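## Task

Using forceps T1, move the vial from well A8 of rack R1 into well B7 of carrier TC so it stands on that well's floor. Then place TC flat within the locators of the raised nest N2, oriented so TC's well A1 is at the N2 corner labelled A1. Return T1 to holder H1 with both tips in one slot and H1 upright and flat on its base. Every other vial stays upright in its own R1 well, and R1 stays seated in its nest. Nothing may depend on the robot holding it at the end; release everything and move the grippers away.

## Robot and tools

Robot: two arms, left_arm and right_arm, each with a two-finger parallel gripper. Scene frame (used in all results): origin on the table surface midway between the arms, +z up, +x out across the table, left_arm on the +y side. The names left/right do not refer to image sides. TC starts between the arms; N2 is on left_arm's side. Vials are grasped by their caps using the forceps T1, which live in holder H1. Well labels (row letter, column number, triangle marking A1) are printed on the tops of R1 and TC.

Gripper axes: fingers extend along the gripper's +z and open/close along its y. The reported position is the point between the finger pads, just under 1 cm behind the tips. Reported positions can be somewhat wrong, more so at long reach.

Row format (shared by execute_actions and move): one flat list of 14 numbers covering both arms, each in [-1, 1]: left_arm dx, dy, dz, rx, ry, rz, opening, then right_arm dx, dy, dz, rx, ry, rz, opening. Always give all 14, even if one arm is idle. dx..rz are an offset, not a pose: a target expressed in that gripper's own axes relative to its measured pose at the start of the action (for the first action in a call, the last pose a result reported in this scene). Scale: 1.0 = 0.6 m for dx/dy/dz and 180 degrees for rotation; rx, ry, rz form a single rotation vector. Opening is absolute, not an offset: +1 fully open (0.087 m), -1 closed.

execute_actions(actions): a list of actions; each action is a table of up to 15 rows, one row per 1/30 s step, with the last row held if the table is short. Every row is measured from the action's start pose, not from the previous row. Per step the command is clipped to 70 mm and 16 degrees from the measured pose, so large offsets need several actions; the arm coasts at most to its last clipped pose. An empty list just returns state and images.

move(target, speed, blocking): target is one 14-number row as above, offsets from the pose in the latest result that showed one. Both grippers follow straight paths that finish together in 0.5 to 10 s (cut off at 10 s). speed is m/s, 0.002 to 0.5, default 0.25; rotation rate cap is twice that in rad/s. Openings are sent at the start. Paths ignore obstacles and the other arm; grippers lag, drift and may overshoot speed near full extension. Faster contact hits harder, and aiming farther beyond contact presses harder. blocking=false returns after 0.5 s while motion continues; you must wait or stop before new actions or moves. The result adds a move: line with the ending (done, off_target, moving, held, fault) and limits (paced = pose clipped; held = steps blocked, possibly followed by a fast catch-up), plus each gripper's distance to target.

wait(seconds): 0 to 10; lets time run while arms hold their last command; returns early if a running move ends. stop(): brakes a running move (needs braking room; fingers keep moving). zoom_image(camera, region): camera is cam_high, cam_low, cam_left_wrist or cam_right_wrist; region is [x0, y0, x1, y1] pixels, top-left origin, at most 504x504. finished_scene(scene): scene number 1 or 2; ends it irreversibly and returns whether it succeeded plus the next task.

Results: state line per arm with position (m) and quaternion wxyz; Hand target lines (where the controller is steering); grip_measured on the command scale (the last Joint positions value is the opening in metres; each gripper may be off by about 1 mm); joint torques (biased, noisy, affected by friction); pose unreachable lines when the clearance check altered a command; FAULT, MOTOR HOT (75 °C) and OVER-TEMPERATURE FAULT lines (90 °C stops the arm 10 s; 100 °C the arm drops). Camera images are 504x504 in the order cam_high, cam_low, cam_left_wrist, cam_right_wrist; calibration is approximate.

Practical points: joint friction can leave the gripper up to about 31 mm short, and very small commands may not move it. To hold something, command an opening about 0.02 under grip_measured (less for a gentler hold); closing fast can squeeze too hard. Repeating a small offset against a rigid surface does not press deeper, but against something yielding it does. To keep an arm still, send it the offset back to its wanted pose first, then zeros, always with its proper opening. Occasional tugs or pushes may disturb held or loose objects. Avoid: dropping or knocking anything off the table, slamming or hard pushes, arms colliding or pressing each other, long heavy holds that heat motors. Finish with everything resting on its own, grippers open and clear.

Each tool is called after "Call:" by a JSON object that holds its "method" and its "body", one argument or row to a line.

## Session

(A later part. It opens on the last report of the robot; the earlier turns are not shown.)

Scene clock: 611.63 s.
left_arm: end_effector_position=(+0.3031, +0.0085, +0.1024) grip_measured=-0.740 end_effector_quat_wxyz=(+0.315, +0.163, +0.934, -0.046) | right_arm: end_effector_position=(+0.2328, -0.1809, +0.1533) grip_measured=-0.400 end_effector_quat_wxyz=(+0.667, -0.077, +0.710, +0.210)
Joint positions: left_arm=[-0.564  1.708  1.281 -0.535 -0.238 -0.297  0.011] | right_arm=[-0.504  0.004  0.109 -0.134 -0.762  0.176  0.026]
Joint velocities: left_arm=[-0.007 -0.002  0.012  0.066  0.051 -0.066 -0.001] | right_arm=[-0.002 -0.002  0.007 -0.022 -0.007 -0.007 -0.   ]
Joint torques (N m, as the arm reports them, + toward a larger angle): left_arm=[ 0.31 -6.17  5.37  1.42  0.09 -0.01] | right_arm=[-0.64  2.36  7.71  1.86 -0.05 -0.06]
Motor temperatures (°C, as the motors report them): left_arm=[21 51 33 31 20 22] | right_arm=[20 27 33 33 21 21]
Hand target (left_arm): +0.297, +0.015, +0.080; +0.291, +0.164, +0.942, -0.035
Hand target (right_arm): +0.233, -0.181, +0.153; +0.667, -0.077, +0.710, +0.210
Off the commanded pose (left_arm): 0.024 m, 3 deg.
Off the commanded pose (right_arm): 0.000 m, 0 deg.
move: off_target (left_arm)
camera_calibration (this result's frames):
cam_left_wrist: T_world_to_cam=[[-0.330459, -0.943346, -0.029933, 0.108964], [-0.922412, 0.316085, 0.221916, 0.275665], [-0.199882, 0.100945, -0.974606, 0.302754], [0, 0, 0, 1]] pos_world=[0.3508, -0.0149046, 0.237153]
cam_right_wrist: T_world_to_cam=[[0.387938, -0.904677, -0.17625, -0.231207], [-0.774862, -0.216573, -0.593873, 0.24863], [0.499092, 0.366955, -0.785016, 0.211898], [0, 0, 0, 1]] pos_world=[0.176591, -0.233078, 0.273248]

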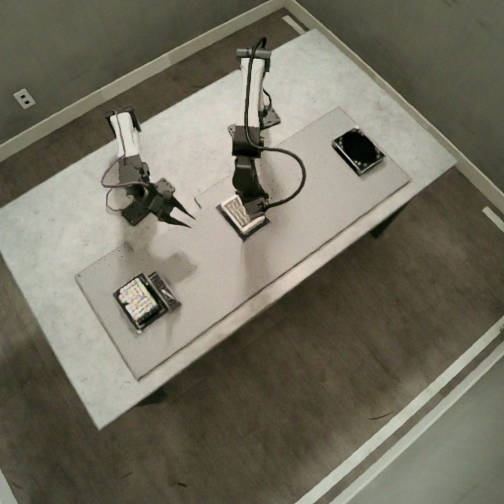

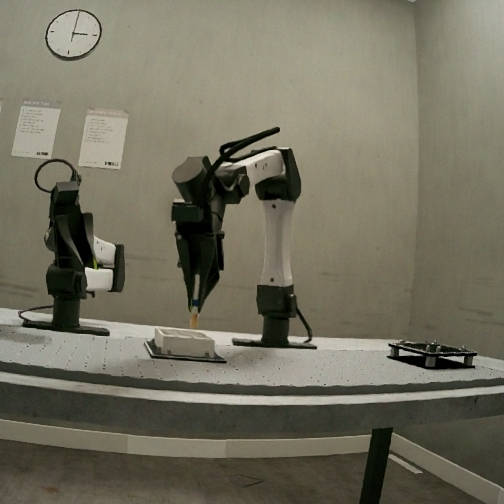

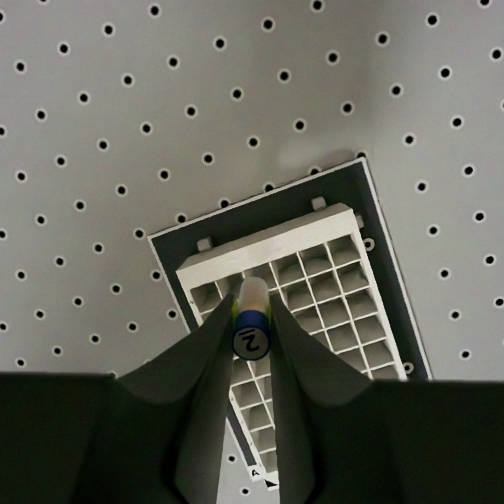

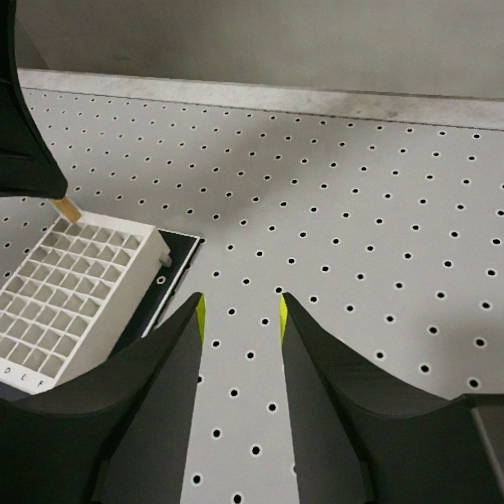

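Call:
{"method": "move", "body": {
  "target": [0.045,0.016,-0.013,0,0.016,0,-0.8,0,0,0,0,0,0,-0.4],
  "speed": 0.015
}}

Call:
{"method": "zoom_image", "body": {
  "camera": "cam_left_wrist",
  "region": [150,150,400,400]
}}

Call:
{"method": "zoom_image", "body": {
  "camera": "cam_right_wrist",
  "region": [0,150,150,300]
}}

Scene clock: 614.67 s.
left_arm: end_effector_position=(+0.2892, +0.0180, +0.0958) grip_measured=-0.740 end_effector_quat_wxyz=(+0.303, +0.167, +0.937, -0.045) | right_arm: end_effector_position=(+0.2328, -0.1809, +0.1533) grip_measured=-0.400 end_effector_quat_wxyz=(+0.667, -0.077, +0.710, +0.210)
Joint positions: left_arm=[-0.564  1.668  1.22  -0.538 -0.227 -0.297  0.011] | right_arm=[-0.504  0.004  0.109 -0.134 -0.762  0.176  0.026]
Joint velocities: left_arm=[ 0.007  0.012  0.022 -0.066 -0.007 -0.022 -0.001] | right_arm=[-0.002  0.007  0.022  0.051 -0.007 -0.051 -0.   ]
Joint torques (N m, as the arm reports them, + toward a larger angle): left_arm=[ 0.72 -9.35  6.17  1.21  0.1  -0.03] | right_arm=[-0.67  2.23  7.79  1.83 -0.09 -0.07]
Motor temperatures (°C, as the motors report them): left_arm=[21 51 33 31 20 22] | right_arm=[20 27 33 33 21 21]
Hand target (left_arm): +0.282, +0.026, +0.092; +0.292, +0.164, +0.942, -0.042
Hand target (right_arm): +0.233, -0.181, +0.153; +0.667, -0.077, +0.710, +0.210
Off the commanded pose (left_arm): 0.012 m, 1 deg.
Off the commanded pose (right_arm): 0.000 m, 0 deg.
move: off_target (left_arm)
camera_calibration (this result's frames):
cam_left_wrist: T_world_to_cam=[[-0.337242, -0.940945, -0.0298517, 0.115075], [-0.914733, 0.320021, 0.24668, 0.256564], [-0.222559, 0.110497, -0.968637, 0.298445], [0, 0, 0, 1]] pos_world=[0.339917, -0.00680398, 0.229231]
cam_right_wrist: T_world_to_cam=[[0.387938, -0.904677, -0.17625, -0.231207], [-0.774862, -0.216573, -0.593873, 0.24863], [0.499092, 0.366955, -0.785016, 0.211898], [0, 0, 0, 1]] pos_world=[0.176591, -0.233078, 0.273248]

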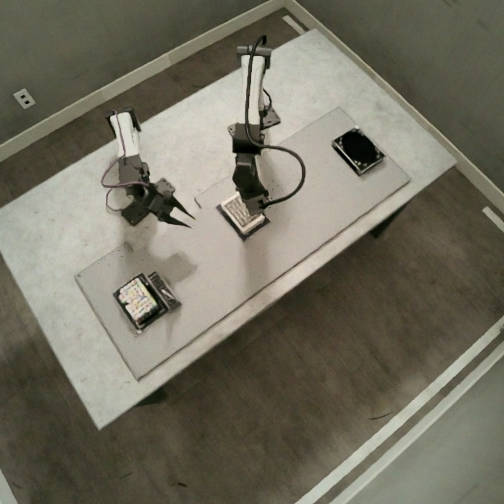

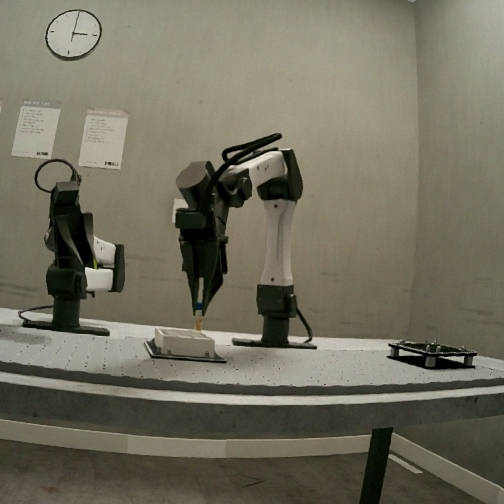

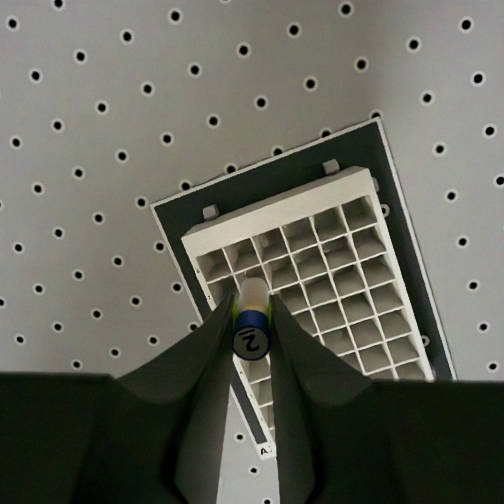

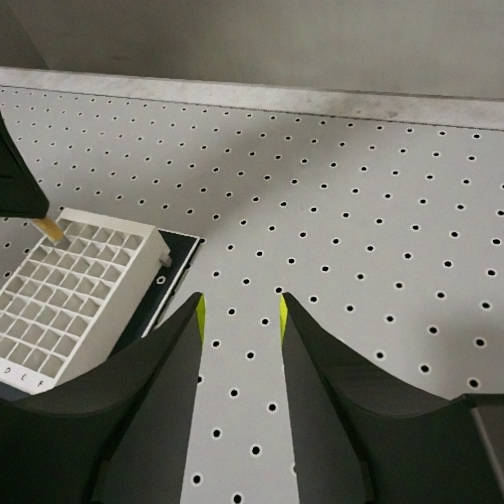

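Region (150, 150, 400, 400) of cam_left_wrist's 504x504 image, scaled by 2.016, with more detail than that image has.

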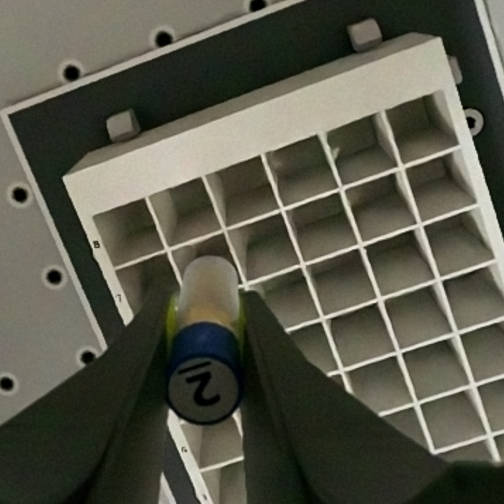

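Region (0, 150, 150, 300) of cam_right_wrist's 504x504 image, scaled by 3.360, with more detail than that image has.

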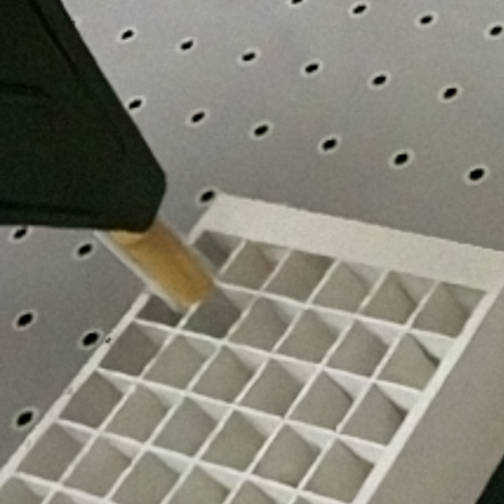

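Call:
{"method": "move", "body": {
  "target": [0.05,0.001,0.047,0,0.007,0,-0.8,0,0,0,0,0,0,-0.4],
  "speed": 0.012
}}

Call:
{"method": "zoom_image", "body": {
  "camera": "cam_left_wrist",
  "region": [150,150,400,400]
}}

Call:
{"method": "zoom_image", "body": {
  "camera": "cam_right_wrist",
  "region": [0,150,150,300]
}}

Scene clock: 618.93 s.
left_arm: end_effector_position=(+0.2986, +0.0114, +0.0862) grip_measured=-0.740 end_effector_quat_wxyz=(+0.334, +0.159, +0.927, -0.059) | right_arm: end_effector_position=(+0.2328, -0.1809, +0.1533) grip_measured=-0.400 end_effector_quat_wxyz=(+0.667, -0.077, +0.710, +0.210)
Joint positions: left_arm=[-0.564  1.668  1.148 -0.394 -0.234 -0.297  0.011] | right_arm=[-0.504  0.004  0.109 -0.134 -0.762  0.176  0.026]
Joint velocities: left_arm=[ 0.007  0.002 -0.017 -0.081  0.081  0.022  0.   ] | right_arm=[ 0.002 -0.012 -0.007  0.051  0.022 -0.007 -0.001]
Joint torques (N m, as the arm reports them, + toward a larger angle): left_arm=[ 0.07 -5.96  3.99  1.3   0.2  -0.02] | right_arm=[-0.52  2.42  7.91  1.83 -0.09 -0.07]
Motor temperatures (°C, as the motors report them): left_arm=[21 50 33 31 20 22] | right_arm=[20 27 33 33 21 21]
Hand target (left_arm): +0.282, +0.023, +0.057; +0.293, +0.167, +0.941, -0.043
Hand target (right_arm): +0.233, -0.181, +0.153; +0.667, -0.077, +0.710, +0.210
Off the commanded pose (left_arm): 0.036 m, 5 deg.
Off the commanded pose (right_arm): 0.000 m, 0 deg.
move: off_target (left_arm)
camera_calibration (this result's frames):
cam_left_wrist: T_world_to_cam=[[-0.332143, -0.943185, -0.00909602, 0.108478], [-0.928385, 0.325197, 0.179858, 0.279505], [-0.166681, 0.0681833, -0.983651, 0.277072], [0, 0, 0, 1]] pos_world=[0.341701, -0.00747124, 0.223258]
cam_right_wrist: T_world_to_cam=[[0.387938, -0.904677, -0.17625, -0.231207], [-0.774862, -0.216573, -0.593873, 0.24863], [0.499092, 0.366955, -0.785016, 0.211898], [0, 0, 0, 1]] pos_world=[0.176591, -0.233078, 0.273248]

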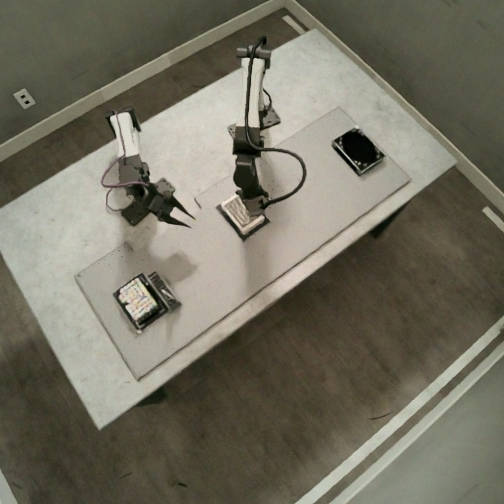

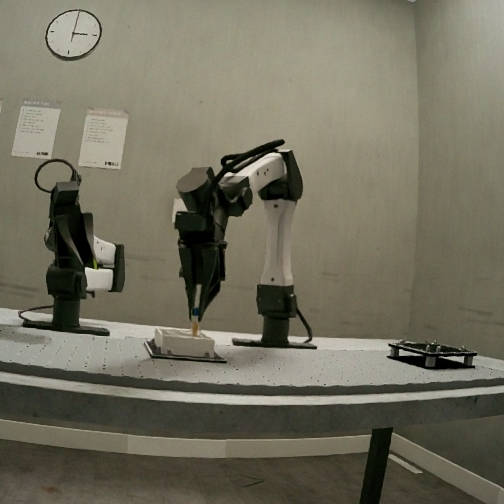

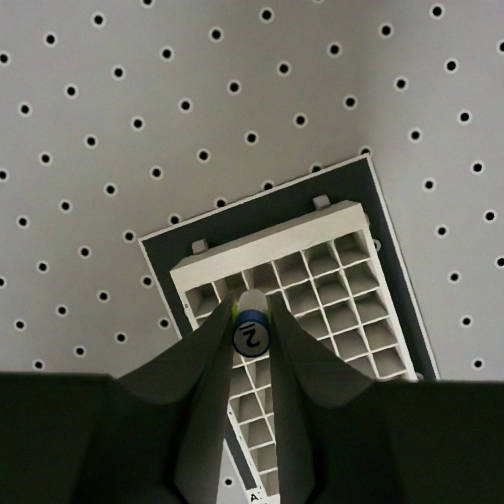

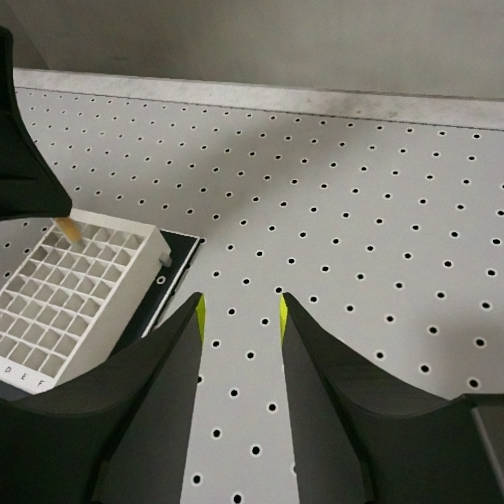

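Region (150, 150, 400, 400) of cam_left_wrist's 504x504 image, scaled by 2.016, with more detail than that image has.

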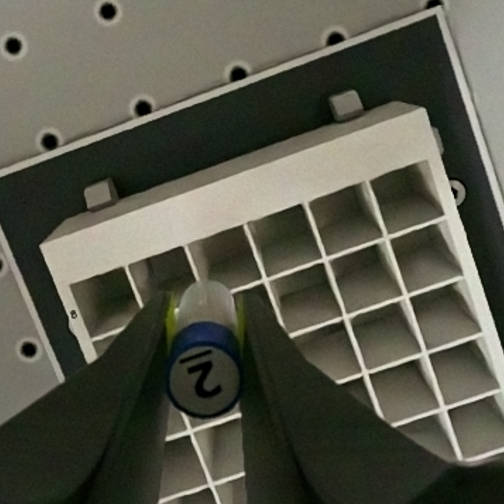

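Region (0, 150, 150, 300) of cam_right_wrist's 504x504 image, scaled by 3.360, with more detail than that image has.

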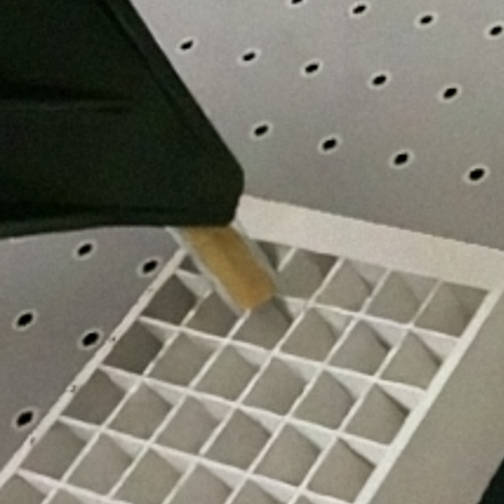

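Call:
{"method": "move", "body": {
  "target": [0.03,0.012,-0.019,0,0.028,0,-0.8,0,0,0,0,0,0,-0.4],
  "speed": 0.012
}}

Call:
{"method": "zoom_image", "body": {
  "camera": "cam_left_wrist",
  "region": [150,150,400,400]
}}

Call:
{"method": "zoom_image", "body": {
  "camera": "cam_right_wrist",
  "region": [0,150,150,300]
}}

Scene clock: 623.67 s.
left_arm: end_effector_position=(+0.2900, +0.0151, +0.0867) grip_measured=-0.740 end_effector_quat_wxyz=(+0.319, +0.164, +0.932, -0.060) | right_arm: end_effector_position=(+0.2328, -0.1809, +0.1533) grip_measured=-0.400 end_effector_quat_wxyz=(+0.667, -0.077, +0.710, +0.210)
Joint positions: left_arm=[-0.564  1.652  1.148 -0.437 -0.217 -0.298  0.011] | right_arm=[-0.504  0.004  0.109 -0.134 -0.762  0.176  0.026]
Joint velocities: left_arm=[ 0.002 -0.002  0.002 -0.007  0.037  0.007 -0.   ] | right_arm=[ 0.007  0.002 -0.007 -0.051  0.081 -0.037  0.   ]
Joint torques (N m, as the arm reports them, + toward a larger angle): left_arm=[ 0.86 -8.13  8.62  0.83  0.2  -0.08] | right_arm=[-0.71  2.36  7.94  1.83 -0.07 -0.09]
Motor temperatures (°C, as the motors report them): left_arm=[21 49 33 30 20 22] | right_arm=[20 27 33 33 21 21]
Hand target (left_arm): +0.281, +0.025, +0.083; +0.293, +0.161, +0.941, -0.052
Hand target (right_arm): +0.233, -0.181, +0.153; +0.667, -0.077, +0.710, +0.210
Off the commanded pose (left_arm): 0.014 m, 3 deg.
Off the commanded pose (right_arm): 0.000 m, 0 deg.
move: off_target (left_arm)
camera_calibration (this result's frames):
cam_left_wrist: T_world_to_cam=[[-0.341571, -0.939833, -0.00653597, 0.111547], [-0.919343, 0.332663, 0.210102, 0.264788], [-0.195287, 0.0777737, -0.977658, 0.283453], [0, 0, 0, 1]] pos_world=[0.336887, -0.00529484, 0.222216]
cam_right_wrist: T_world_to_cam=[[0.387938, -0.904677, -0.17625, -0.231207], [-0.774862, -0.216573, -0.593873, 0.24863], [0.499092, 0.366955, -0.785016, 0.211898], [0, 0, 0, 1]] pos_world=[0.176591, -0.233078, 0.273248]

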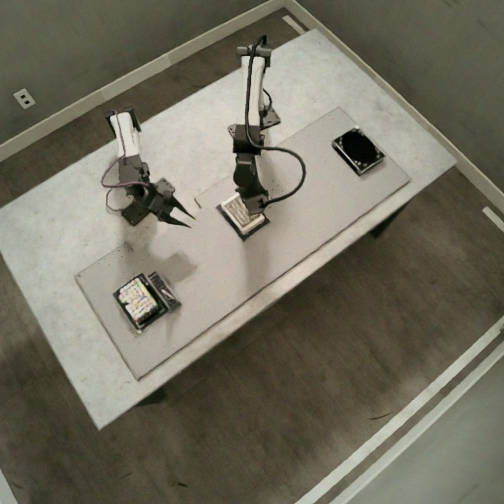

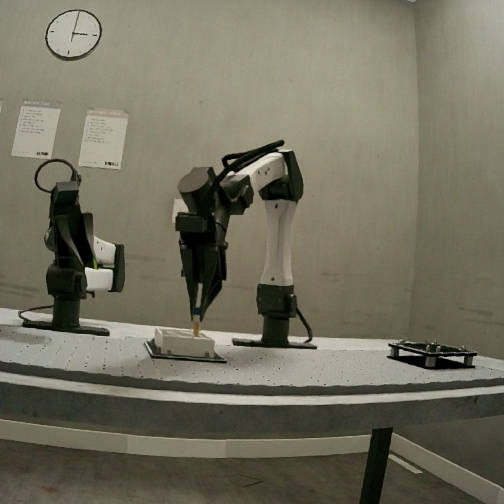

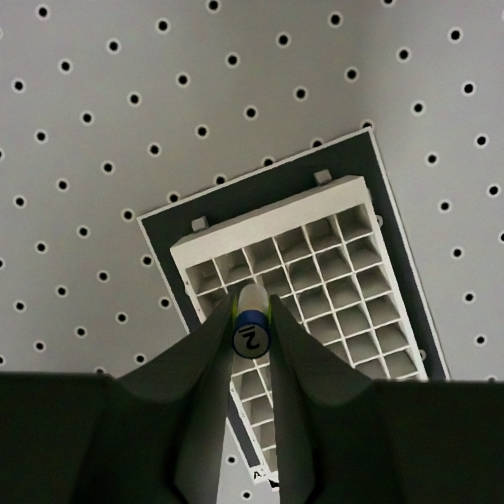

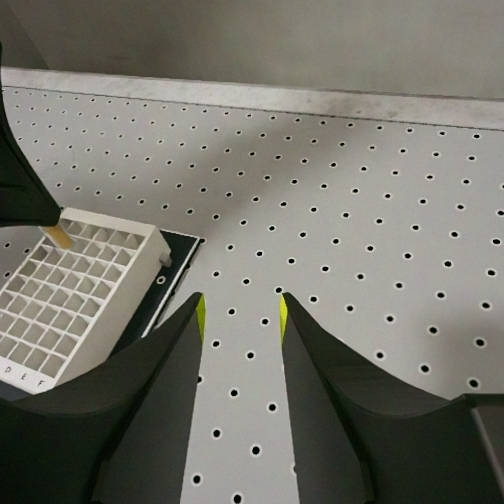

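Region (150, 150, 400, 400) of cam_left_wrist's 504x504 image, scaled by 2.016, with more detail than that image has.

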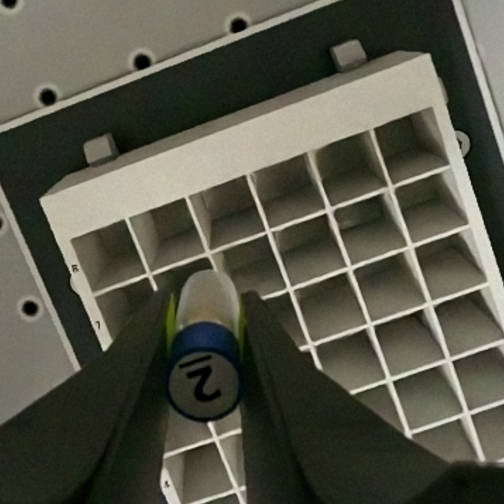

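Region (0, 150, 150, 300) of cam_right_wrist's 504x504 image, scaled by 3.360, with more detail than that image has.

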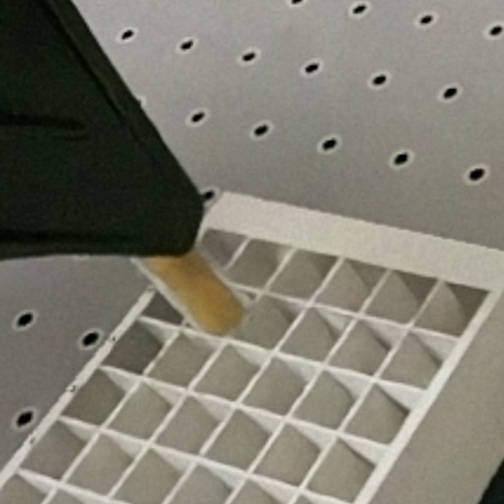

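Call:
{"method": "move", "body": {
  "target": [0.03,0.024,0.0,0,0.015,0,-0.8,0,0,0,0,0,0,-0.4],
  "speed": 0.012
}}

Call:
{"method": "zoom_image", "body": {
  "camera": "cam_left_wrist",
  "region": [150,150,400,400]
}}

Call:
{"method": "zoom_image", "body": {
  "camera": "cam_right_wrist",
  "region": [0,150,150,300]
}}

Scene clock: 626.33 s.
left_arm: end_effector_position=(+0.2905, +0.0187, +0.0868) grip_measured=-0.740 end_effector_quat_wxyz=(+0.316, +0.161, +0.932, -0.070) | right_arm: end_effector_position=(+0.2328, -0.1809, +0.1533) grip_measured=-0.400 end_effector_quat_wxyz=(+0.667, -0.077, +0.710, +0.210)
Joint positions: left_arm=[-0.544  1.639  1.132 -0.427 -0.187 -0.294  0.011] | right_arm=[-0.504  0.004  0.109 -0.134 -0.762  0.176  0.026]
Joint velocities: left_arm=[-0.002  0.002  0.012  0.022  0.022  0.066  0.   ] | right_arm=[-0.002  0.007 -0.017 -0.007  0.007 -0.037 -0.001]
Joint torques (N m, as the arm reports them, + toward a larger angle): left_arm=[ 1.06 -8.38  5.28  1.23  0.11  0.19] | right_arm=[-0.52  2.37  7.81  1.83 -0.05 -0.05]
Motor temperatures (°C, as the motors report them): left_arm=[21 49 33 30 20 22] | right_arm=[20 27 33 33 21 21]
Hand target (left_arm): +0.282, +0.033, +0.076; +0.297, +0.165, +0.939, -0.056
Hand target (right_arm): +0.233, -0.181, +0.153; +0.667, -0.077, +0.710, +0.210
Off the commanded pose (left_arm): 0.021 m, 3 deg.
Off the commanded pose (right_arm): 0.000 m, 0 deg.
move: off_target (left_arm)
camera_calibration (this result's frames):
cam_left_wrist: T_world_to_cam=[[-0.341472, -0.939737, 0.0170534, 0.113019], [-0.917543, 0.337231, 0.210689, 0.263428], [-0.203744, 0.0562973, -0.977404, 0.286218], [0, 0, 0, 1]] pos_world=[0.338615, 0.00125834, 0.222322]
cam_right_wrist: T_world_to_cam=[[0.387938, -0.904677, -0.17625, -0.231207], [-0.774862, -0.216573, -0.593873, 0.24863], [0.499092, 0.366955, -0.785016, 0.211898], [0, 0, 0, 1]] pos_world=[0.176591, -0.233078, 0.273248]

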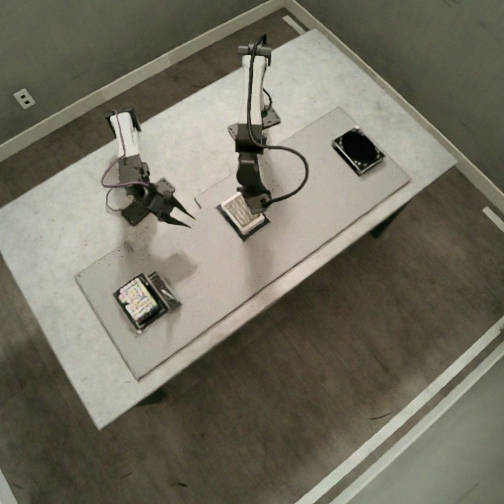

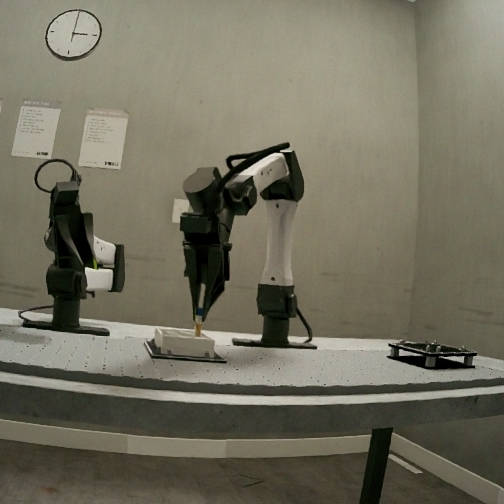

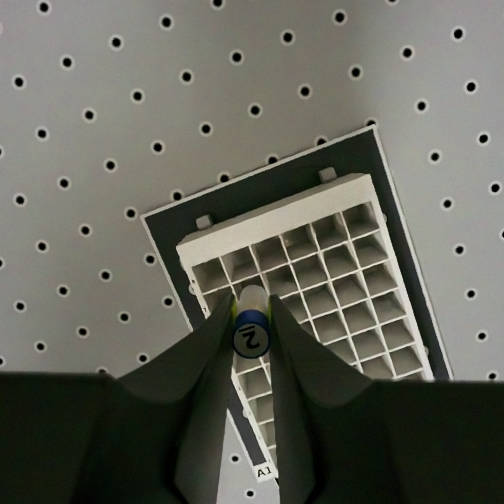

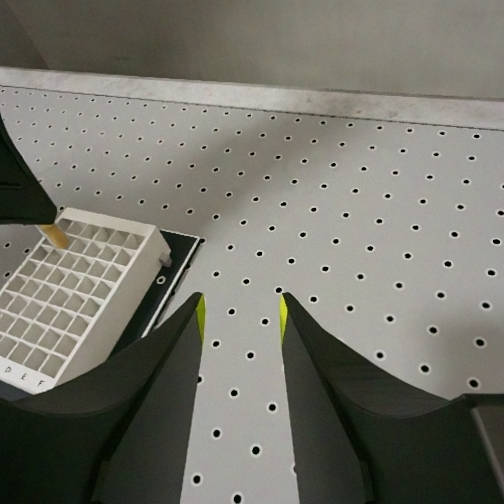

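Region (150, 150, 400, 400) of cam_left_wrist's 504x504 image, scaled by 2.016, with more detail than that image has.

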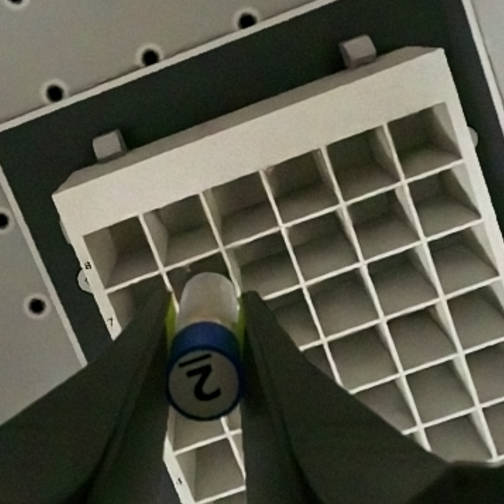

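Region (0, 150, 150, 300) of cam_right_wrist's 504x504 image, scaled by 3.360, with more detail than that image has.

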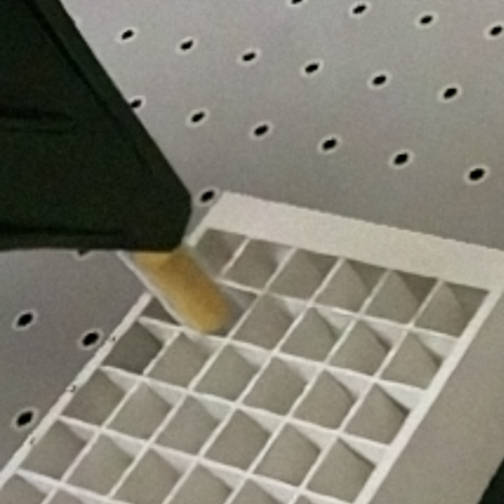

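In B7 mouth. Descend.

Call:
{"method": "move", "body": {
  "target": [0.055,0.006,0.03,0,0.01,0,-0.8,0,0,0,0,0,0,-0.4],
  "speed": 0.012
}}

Call:
{"method": "zoom_image", "body": {
  "camera": "cam_left_wrist",
  "region": [150,150,400,400]
}}

Call:
{"method": "zoom_image", "body": {
  "camera": "cam_right_wrist",
  "region": [0,150,150,300]
}}

Scene clock: 630.17 s.
left_arm: end_effector_position=(+0.2992, +0.0130, +0.0860) grip_measured=-0.740 end_effector_quat_wxyz=(+0.351, +0.153, +0.919, -0.087) | right_arm: end_effector_position=(+0.2328, -0.1809, +0.1533) grip_measured=-0.400 end_effector_quat_wxyz=(+0.667, -0.077, +0.710, +0.210)
Joint positions: left_arm=[-0.544  1.623  1.068 -0.296 -0.194 -0.294  0.011] | right_arm=[-0.504  0.004  0.109 -0.134 -0.762  0.176  0.026]
Joint velocities: left_arm=[ 0.002 -0.002  0.007 -0.022  0.081  0.037 -0.   ] | right_arm=[-0.017 -0.002 -0.002  0.037  0.022 -0.081 -0.   ]
Joint torques (N m, as the arm reports them, + toward a larger angle): left_arm=[ 0.15 -5.9   3.61  1.13  0.21 -0.03] | right_arm=[-0.64  2.29  7.89  1.88 -0.08 -0.05]
Motor temperatures (°C, as the motors report them): left_arm=[21 48 33 30 20 22] | right_arm=[20 27 33 33 21 21]
Hand target (left_arm): +0.278, +0.027, +0.054; +0.302, +0.161, +0.937, -0.068
Hand target (right_arm): +0.233, -0.181, +0.153; +0.667, -0.077, +0.710, +0.210
Off the commanded pose (left_arm): 0.042 m, 7 deg.
Off the commanded pose (right_arm): 0.000 m, 0 deg.
move: off_target (left_arm)
camera_calibration (this result's frames):
cam_left_wrist: T_world_to_cam=[[-0.339609, -0.939709, 0.0401491, 0.108102], [-0.930398, 0.341891, 0.132171, 0.284032], [-0.137929, 0.00753182, -0.990413, 0.269581], [0, 0, 0, 1]] pos_world=[0.338158, 0.00244592, 0.225116]
cam_right_wrist: T_world_to_cam=[[0.387938, -0.904677, -0.17625, -0.231207], [-0.774862, -0.216573, -0.593873, 0.24863], [0.499092, 0.366955, -0.785016, 0.211898], [0, 0, 0, 1]] pos_world=[0.176591, -0.233078, 0.273248]

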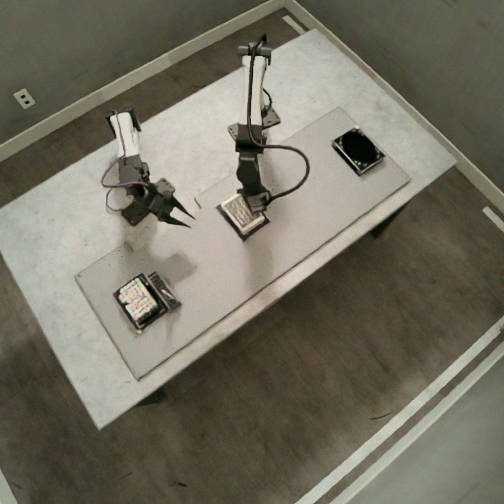

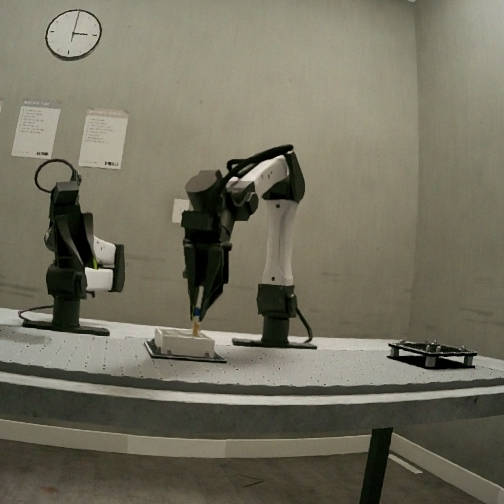

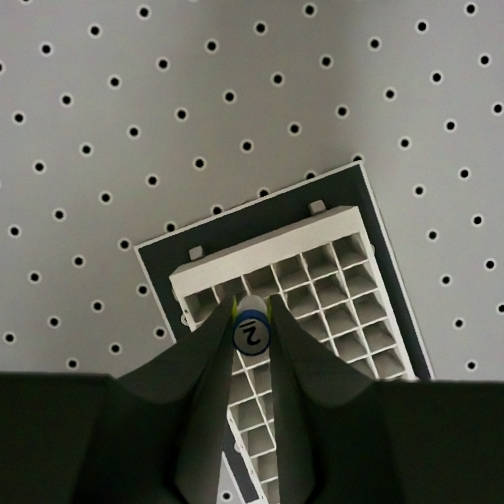

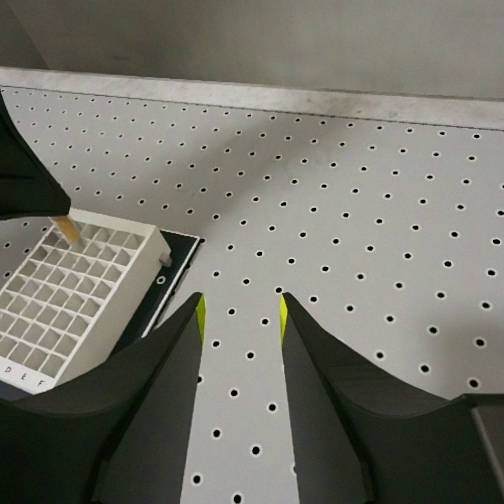

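Region (150, 150, 400, 400) of cam_left_wrist's 504x504 image, scaled by 2.016, with more detail than that image has.

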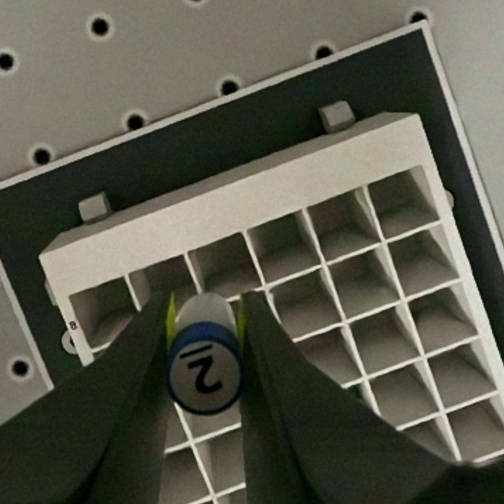

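Region (0, 150, 150, 300) of cam_right_wrist's 504x504 image, scaled by 3.360, with more detail than that image has.

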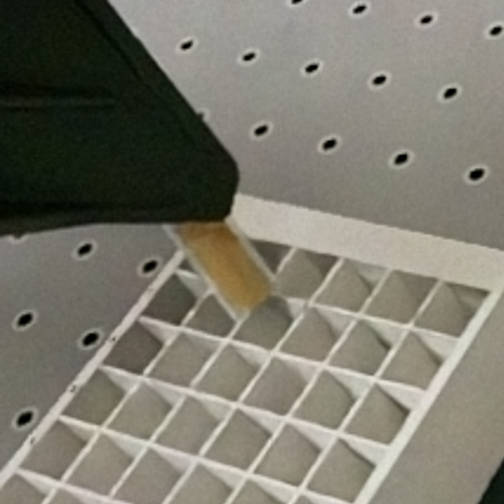

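Call:
{"method": "move", "body": {
  "target": [0.039,0.013,-0.022,0,0.02,0,-0.8,0,0,0,0,0,0,-0.4],
  "speed": 0.012
}}

Call:
{"method": "zoom_image", "body": {
  "camera": "cam_left_wrist",
  "region": [150,150,400,400]
}}

Call:
{"method": "zoom_image", "body": {
  "camera": "cam_right_wrist",
  "region": [0,150,150,300]
}}

Scene clock: 633.63 s.
left_arm: end_effector_position=(+0.2880, +0.0194, +0.0872) grip_measured=-0.740 end_effector_quat_wxyz=(+0.341, +0.157, +0.923, -0.088) | right_arm: end_effector_position=(+0.2328, -0.1809, +0.1533) grip_measured=-0.400 end_effector_quat_wxyz=(+0.667, -0.077, +0.710, +0.210)
Joint positions: left_arm=[-0.544  1.586  1.046 -0.331 -0.181 -0.294  0.011] | right_arm=[-0.504  0.004  0.109 -0.134 -0.762  0.176  0.026]
Joint velocities: left_arm=[ 0.012 -0.007 -0.002 -0.007  0.037  0.007  0.001] | right_arm=[-0.012  0.007 -0.002  0.007 -0.007  0.095 -0.001]
Joint torques (N m, as the arm reports them, + toward a larger angle): left_arm=[ 0.49 -8.3   5.81  1.26  0.16 -0.04] | right_arm=[-0.43  2.42  7.79  1.82 -0.11 -0.06]
Motor temperatures (°C, as the motors report them): left_arm=[21 48 33 30 20 22] | right_arm=[20 27 33 33 21 21]
Hand target (left_arm): +0.277, +0.029, +0.079; +0.322, +0.155, +0.930, -0.082
Hand target (right_arm): +0.233, -0.181, +0.153; +0.667, -0.077, +0.710, +0.210
Off the commanded pose (left_arm): 0.016 m, 2 deg.
Off the commanded pose (right_arm): 0.000 m, 0 deg.
move: off_target (left_arm)
camera_calibration (this result's frames):
cam_left_wrist: T_world_to_cam=[[-0.346666, -0.937013, 0.0427824, 0.112035], [-0.924443, 0.349027, 0.153571, 0.267545], [-0.158831, 0.013688, -0.987211, 0.274826], [0, 0, 0, 1]] pos_world=[0.32982, 0.00783541, 0.225431]
cam_right_wrist: T_world_to_cam=[[0.387938, -0.904677, -0.17625, -0.231207], [-0.774862, -0.216573, -0.593873, 0.24863], [0.499092, 0.366955, -0.785016, 0.211898], [0, 0, 0, 1]] pos_world=[0.176591, -0.233078, 0.273248]

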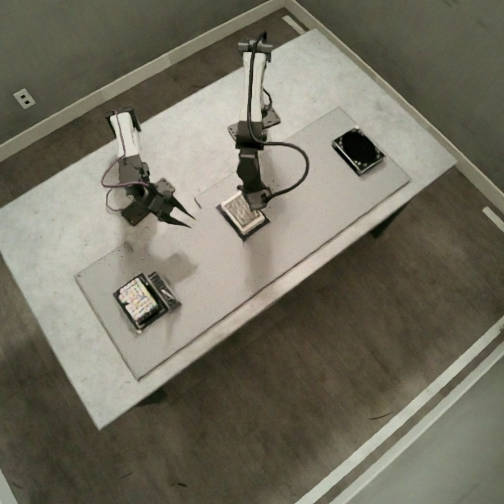

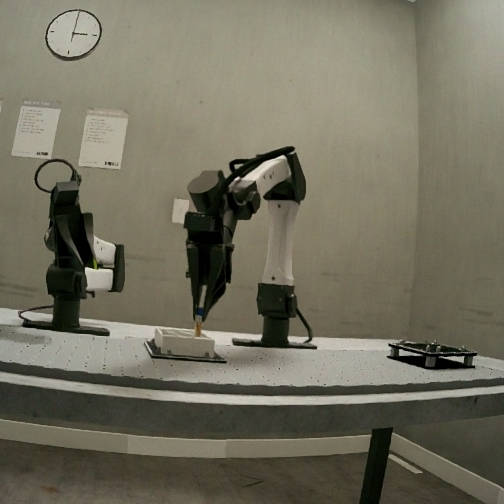

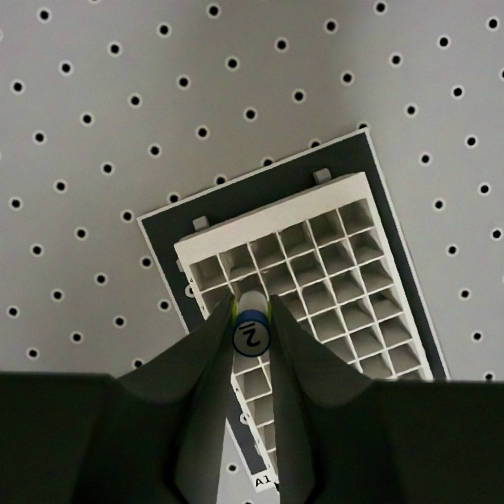

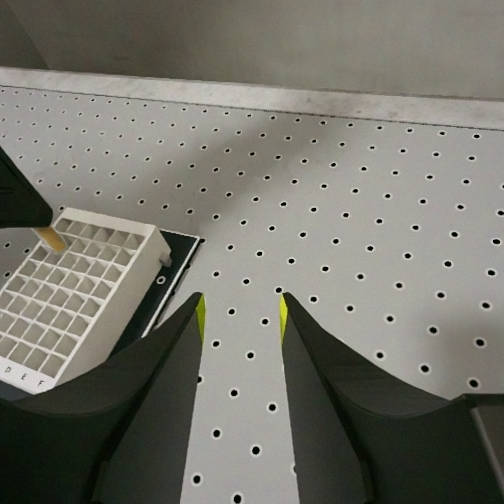

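Region (150, 150, 400, 400) of cam_left_wrist's 504x504 image, scaled by 2.016, with more detail than that image has.

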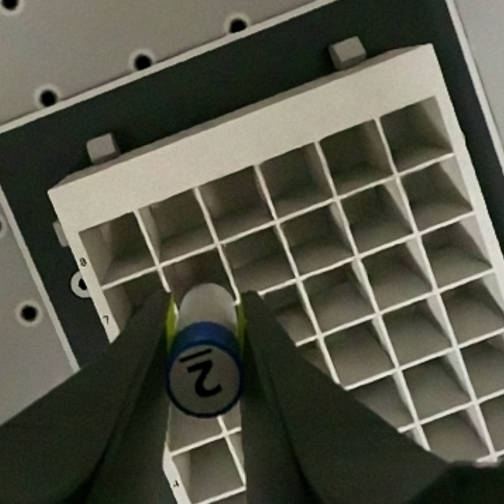

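Region (0, 150, 150, 300) of cam_right_wrist's 504x504 image, scaled by 3.360, with more detail than that image has.

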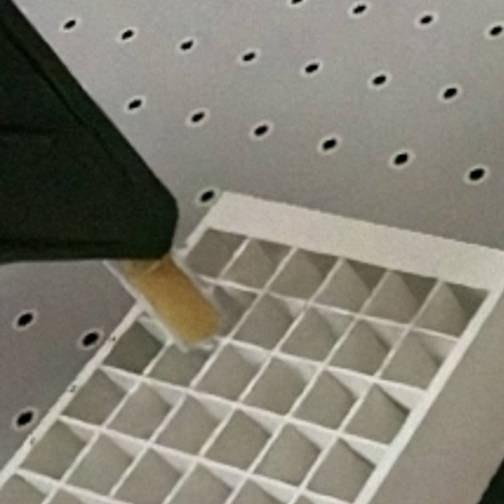

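Call:
{"method": "move", "body": {
  "target": [0.032,0.0,0.03,0,0.0,0,-0.8,0,0,0,0,0,0,-0.4],
  "speed": 0.012
}}

Call:
{"method": "zoom_image", "body": {
  "camera": "cam_left_wrist",
  "region": [150,150,400,400]
}}

Call:
{"method": "zoom_image", "body": {
  "camera": "cam_right_wrist",
  "region": [0,150,150,300]
}}

Scene clock: 636.43 s.
left_arm: end_effector_position=(+0.2968, +0.0132, +0.0865) grip_measured=-0.740 end_effector_quat_wxyz=(+0.369, +0.151, +0.912, -0.102) | right_arm: end_effector_position=(+0.2328, -0.1809, +0.1533) grip_measured=-0.400 end_effector_quat_wxyz=(+0.667, -0.077, +0.710, +0.210)
Joint positions: left_arm=[-0.544  1.586  1.005 -0.222 -0.186 -0.294  0.011] | right_arm=[-0.504  0.004  0.109 -0.134 -0.762  0.176  0.026]
Joint velocities: left_arm=[ 0.007  0.017 -0.007  0.037  0.022  0.007  0.   ] | right_arm=[ 0.002  0.007 -0.007  0.007 -0.051 -0.022 -0.   ]
Joint torques (N m, as the arm reports them, + toward a larger angle): left_arm=[-0.42 -5.31  4.96  1.51  0.08  0.  ] | right_arm=[-0.53  2.37  7.91  1.84 -0.12 -0.08]
Motor temperatures (°C, as the motors report them): left_arm=[21 47 33 30 20 22] | right_arm=[20 27 33 33 21 21]
Hand target (left_arm): +0.285, +0.020, +0.062; +0.341, +0.157, +0.923, -0.088
Hand target (right_arm): +0.233, -0.181, +0.153; +0.667, -0.077, +0.710, +0.210
Off the commanded pose (left_arm): 0.029 m, 4 deg.
Off the commanded pose (right_arm): 0.000 m, 0 deg.
move: off_target (left_arm)
camera_calibration (this result's frames):
cam_left_wrist: T_world_to_cam=[[-0.346115, -0.936175, 0.0614879, 0.107543], [-0.932233, 0.350552, 0.0897449, 0.285792], [-0.105572, -0.026259, -0.994065, 0.260905], [0, 0, 0, 1]] pos_world=[0.331191, 0.00734488, 0.227096]
cam_right_wrist: T_world_to_cam=[[0.387938, -0.904677, -0.17625, -0.231207], [-0.774862, -0.216573, -0.593873, 0.24863], [0.499092, 0.366955, -0.785016, 0.211898], [0, 0, 0, 1]] pos_world=[0.176591, -0.233078, 0.273248]

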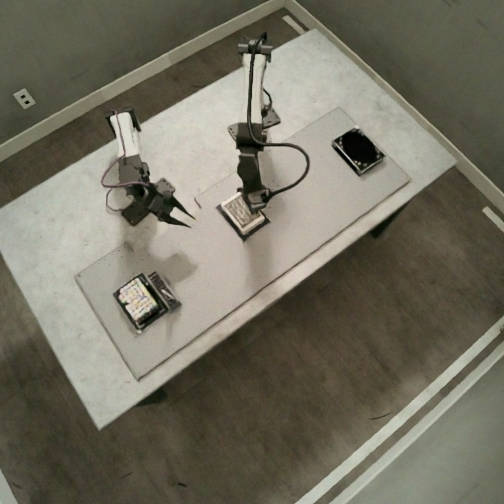

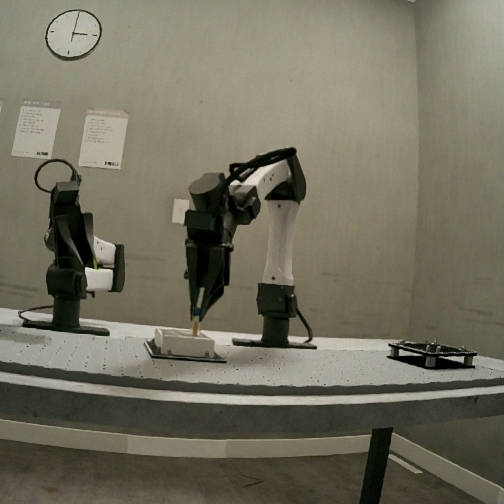

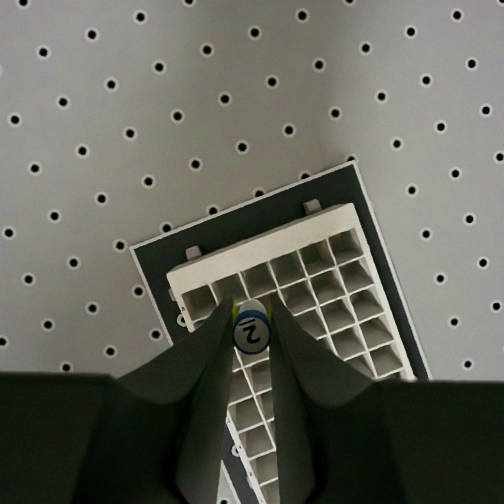

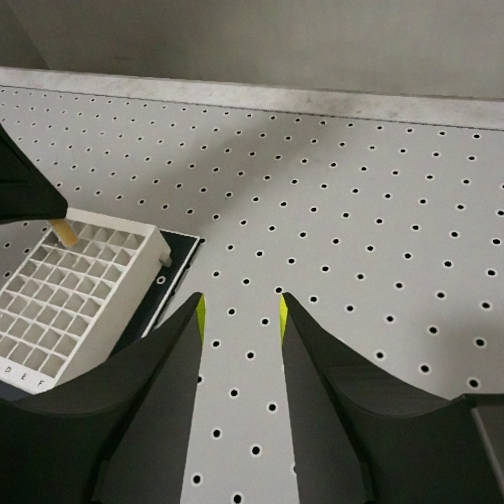

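Region (150, 150, 400, 400) of cam_left_wrist's 504x504 image, scaled by 2.016, with more detail than that image has.

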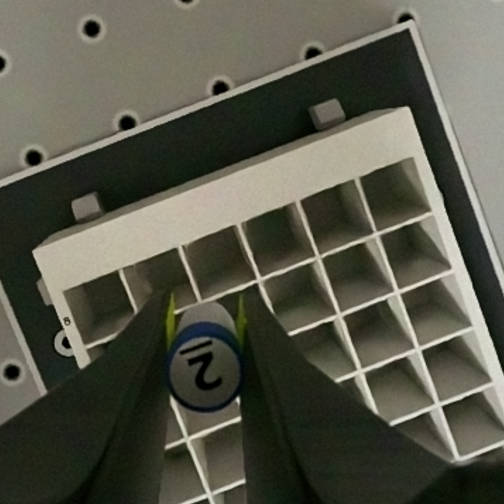

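Region (0, 150, 150, 300) of cam_right_wrist's 504x504 image, scaled by 3.360, with more detail than that image has.

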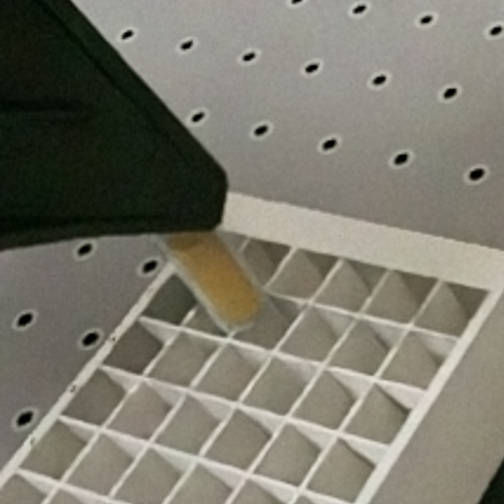

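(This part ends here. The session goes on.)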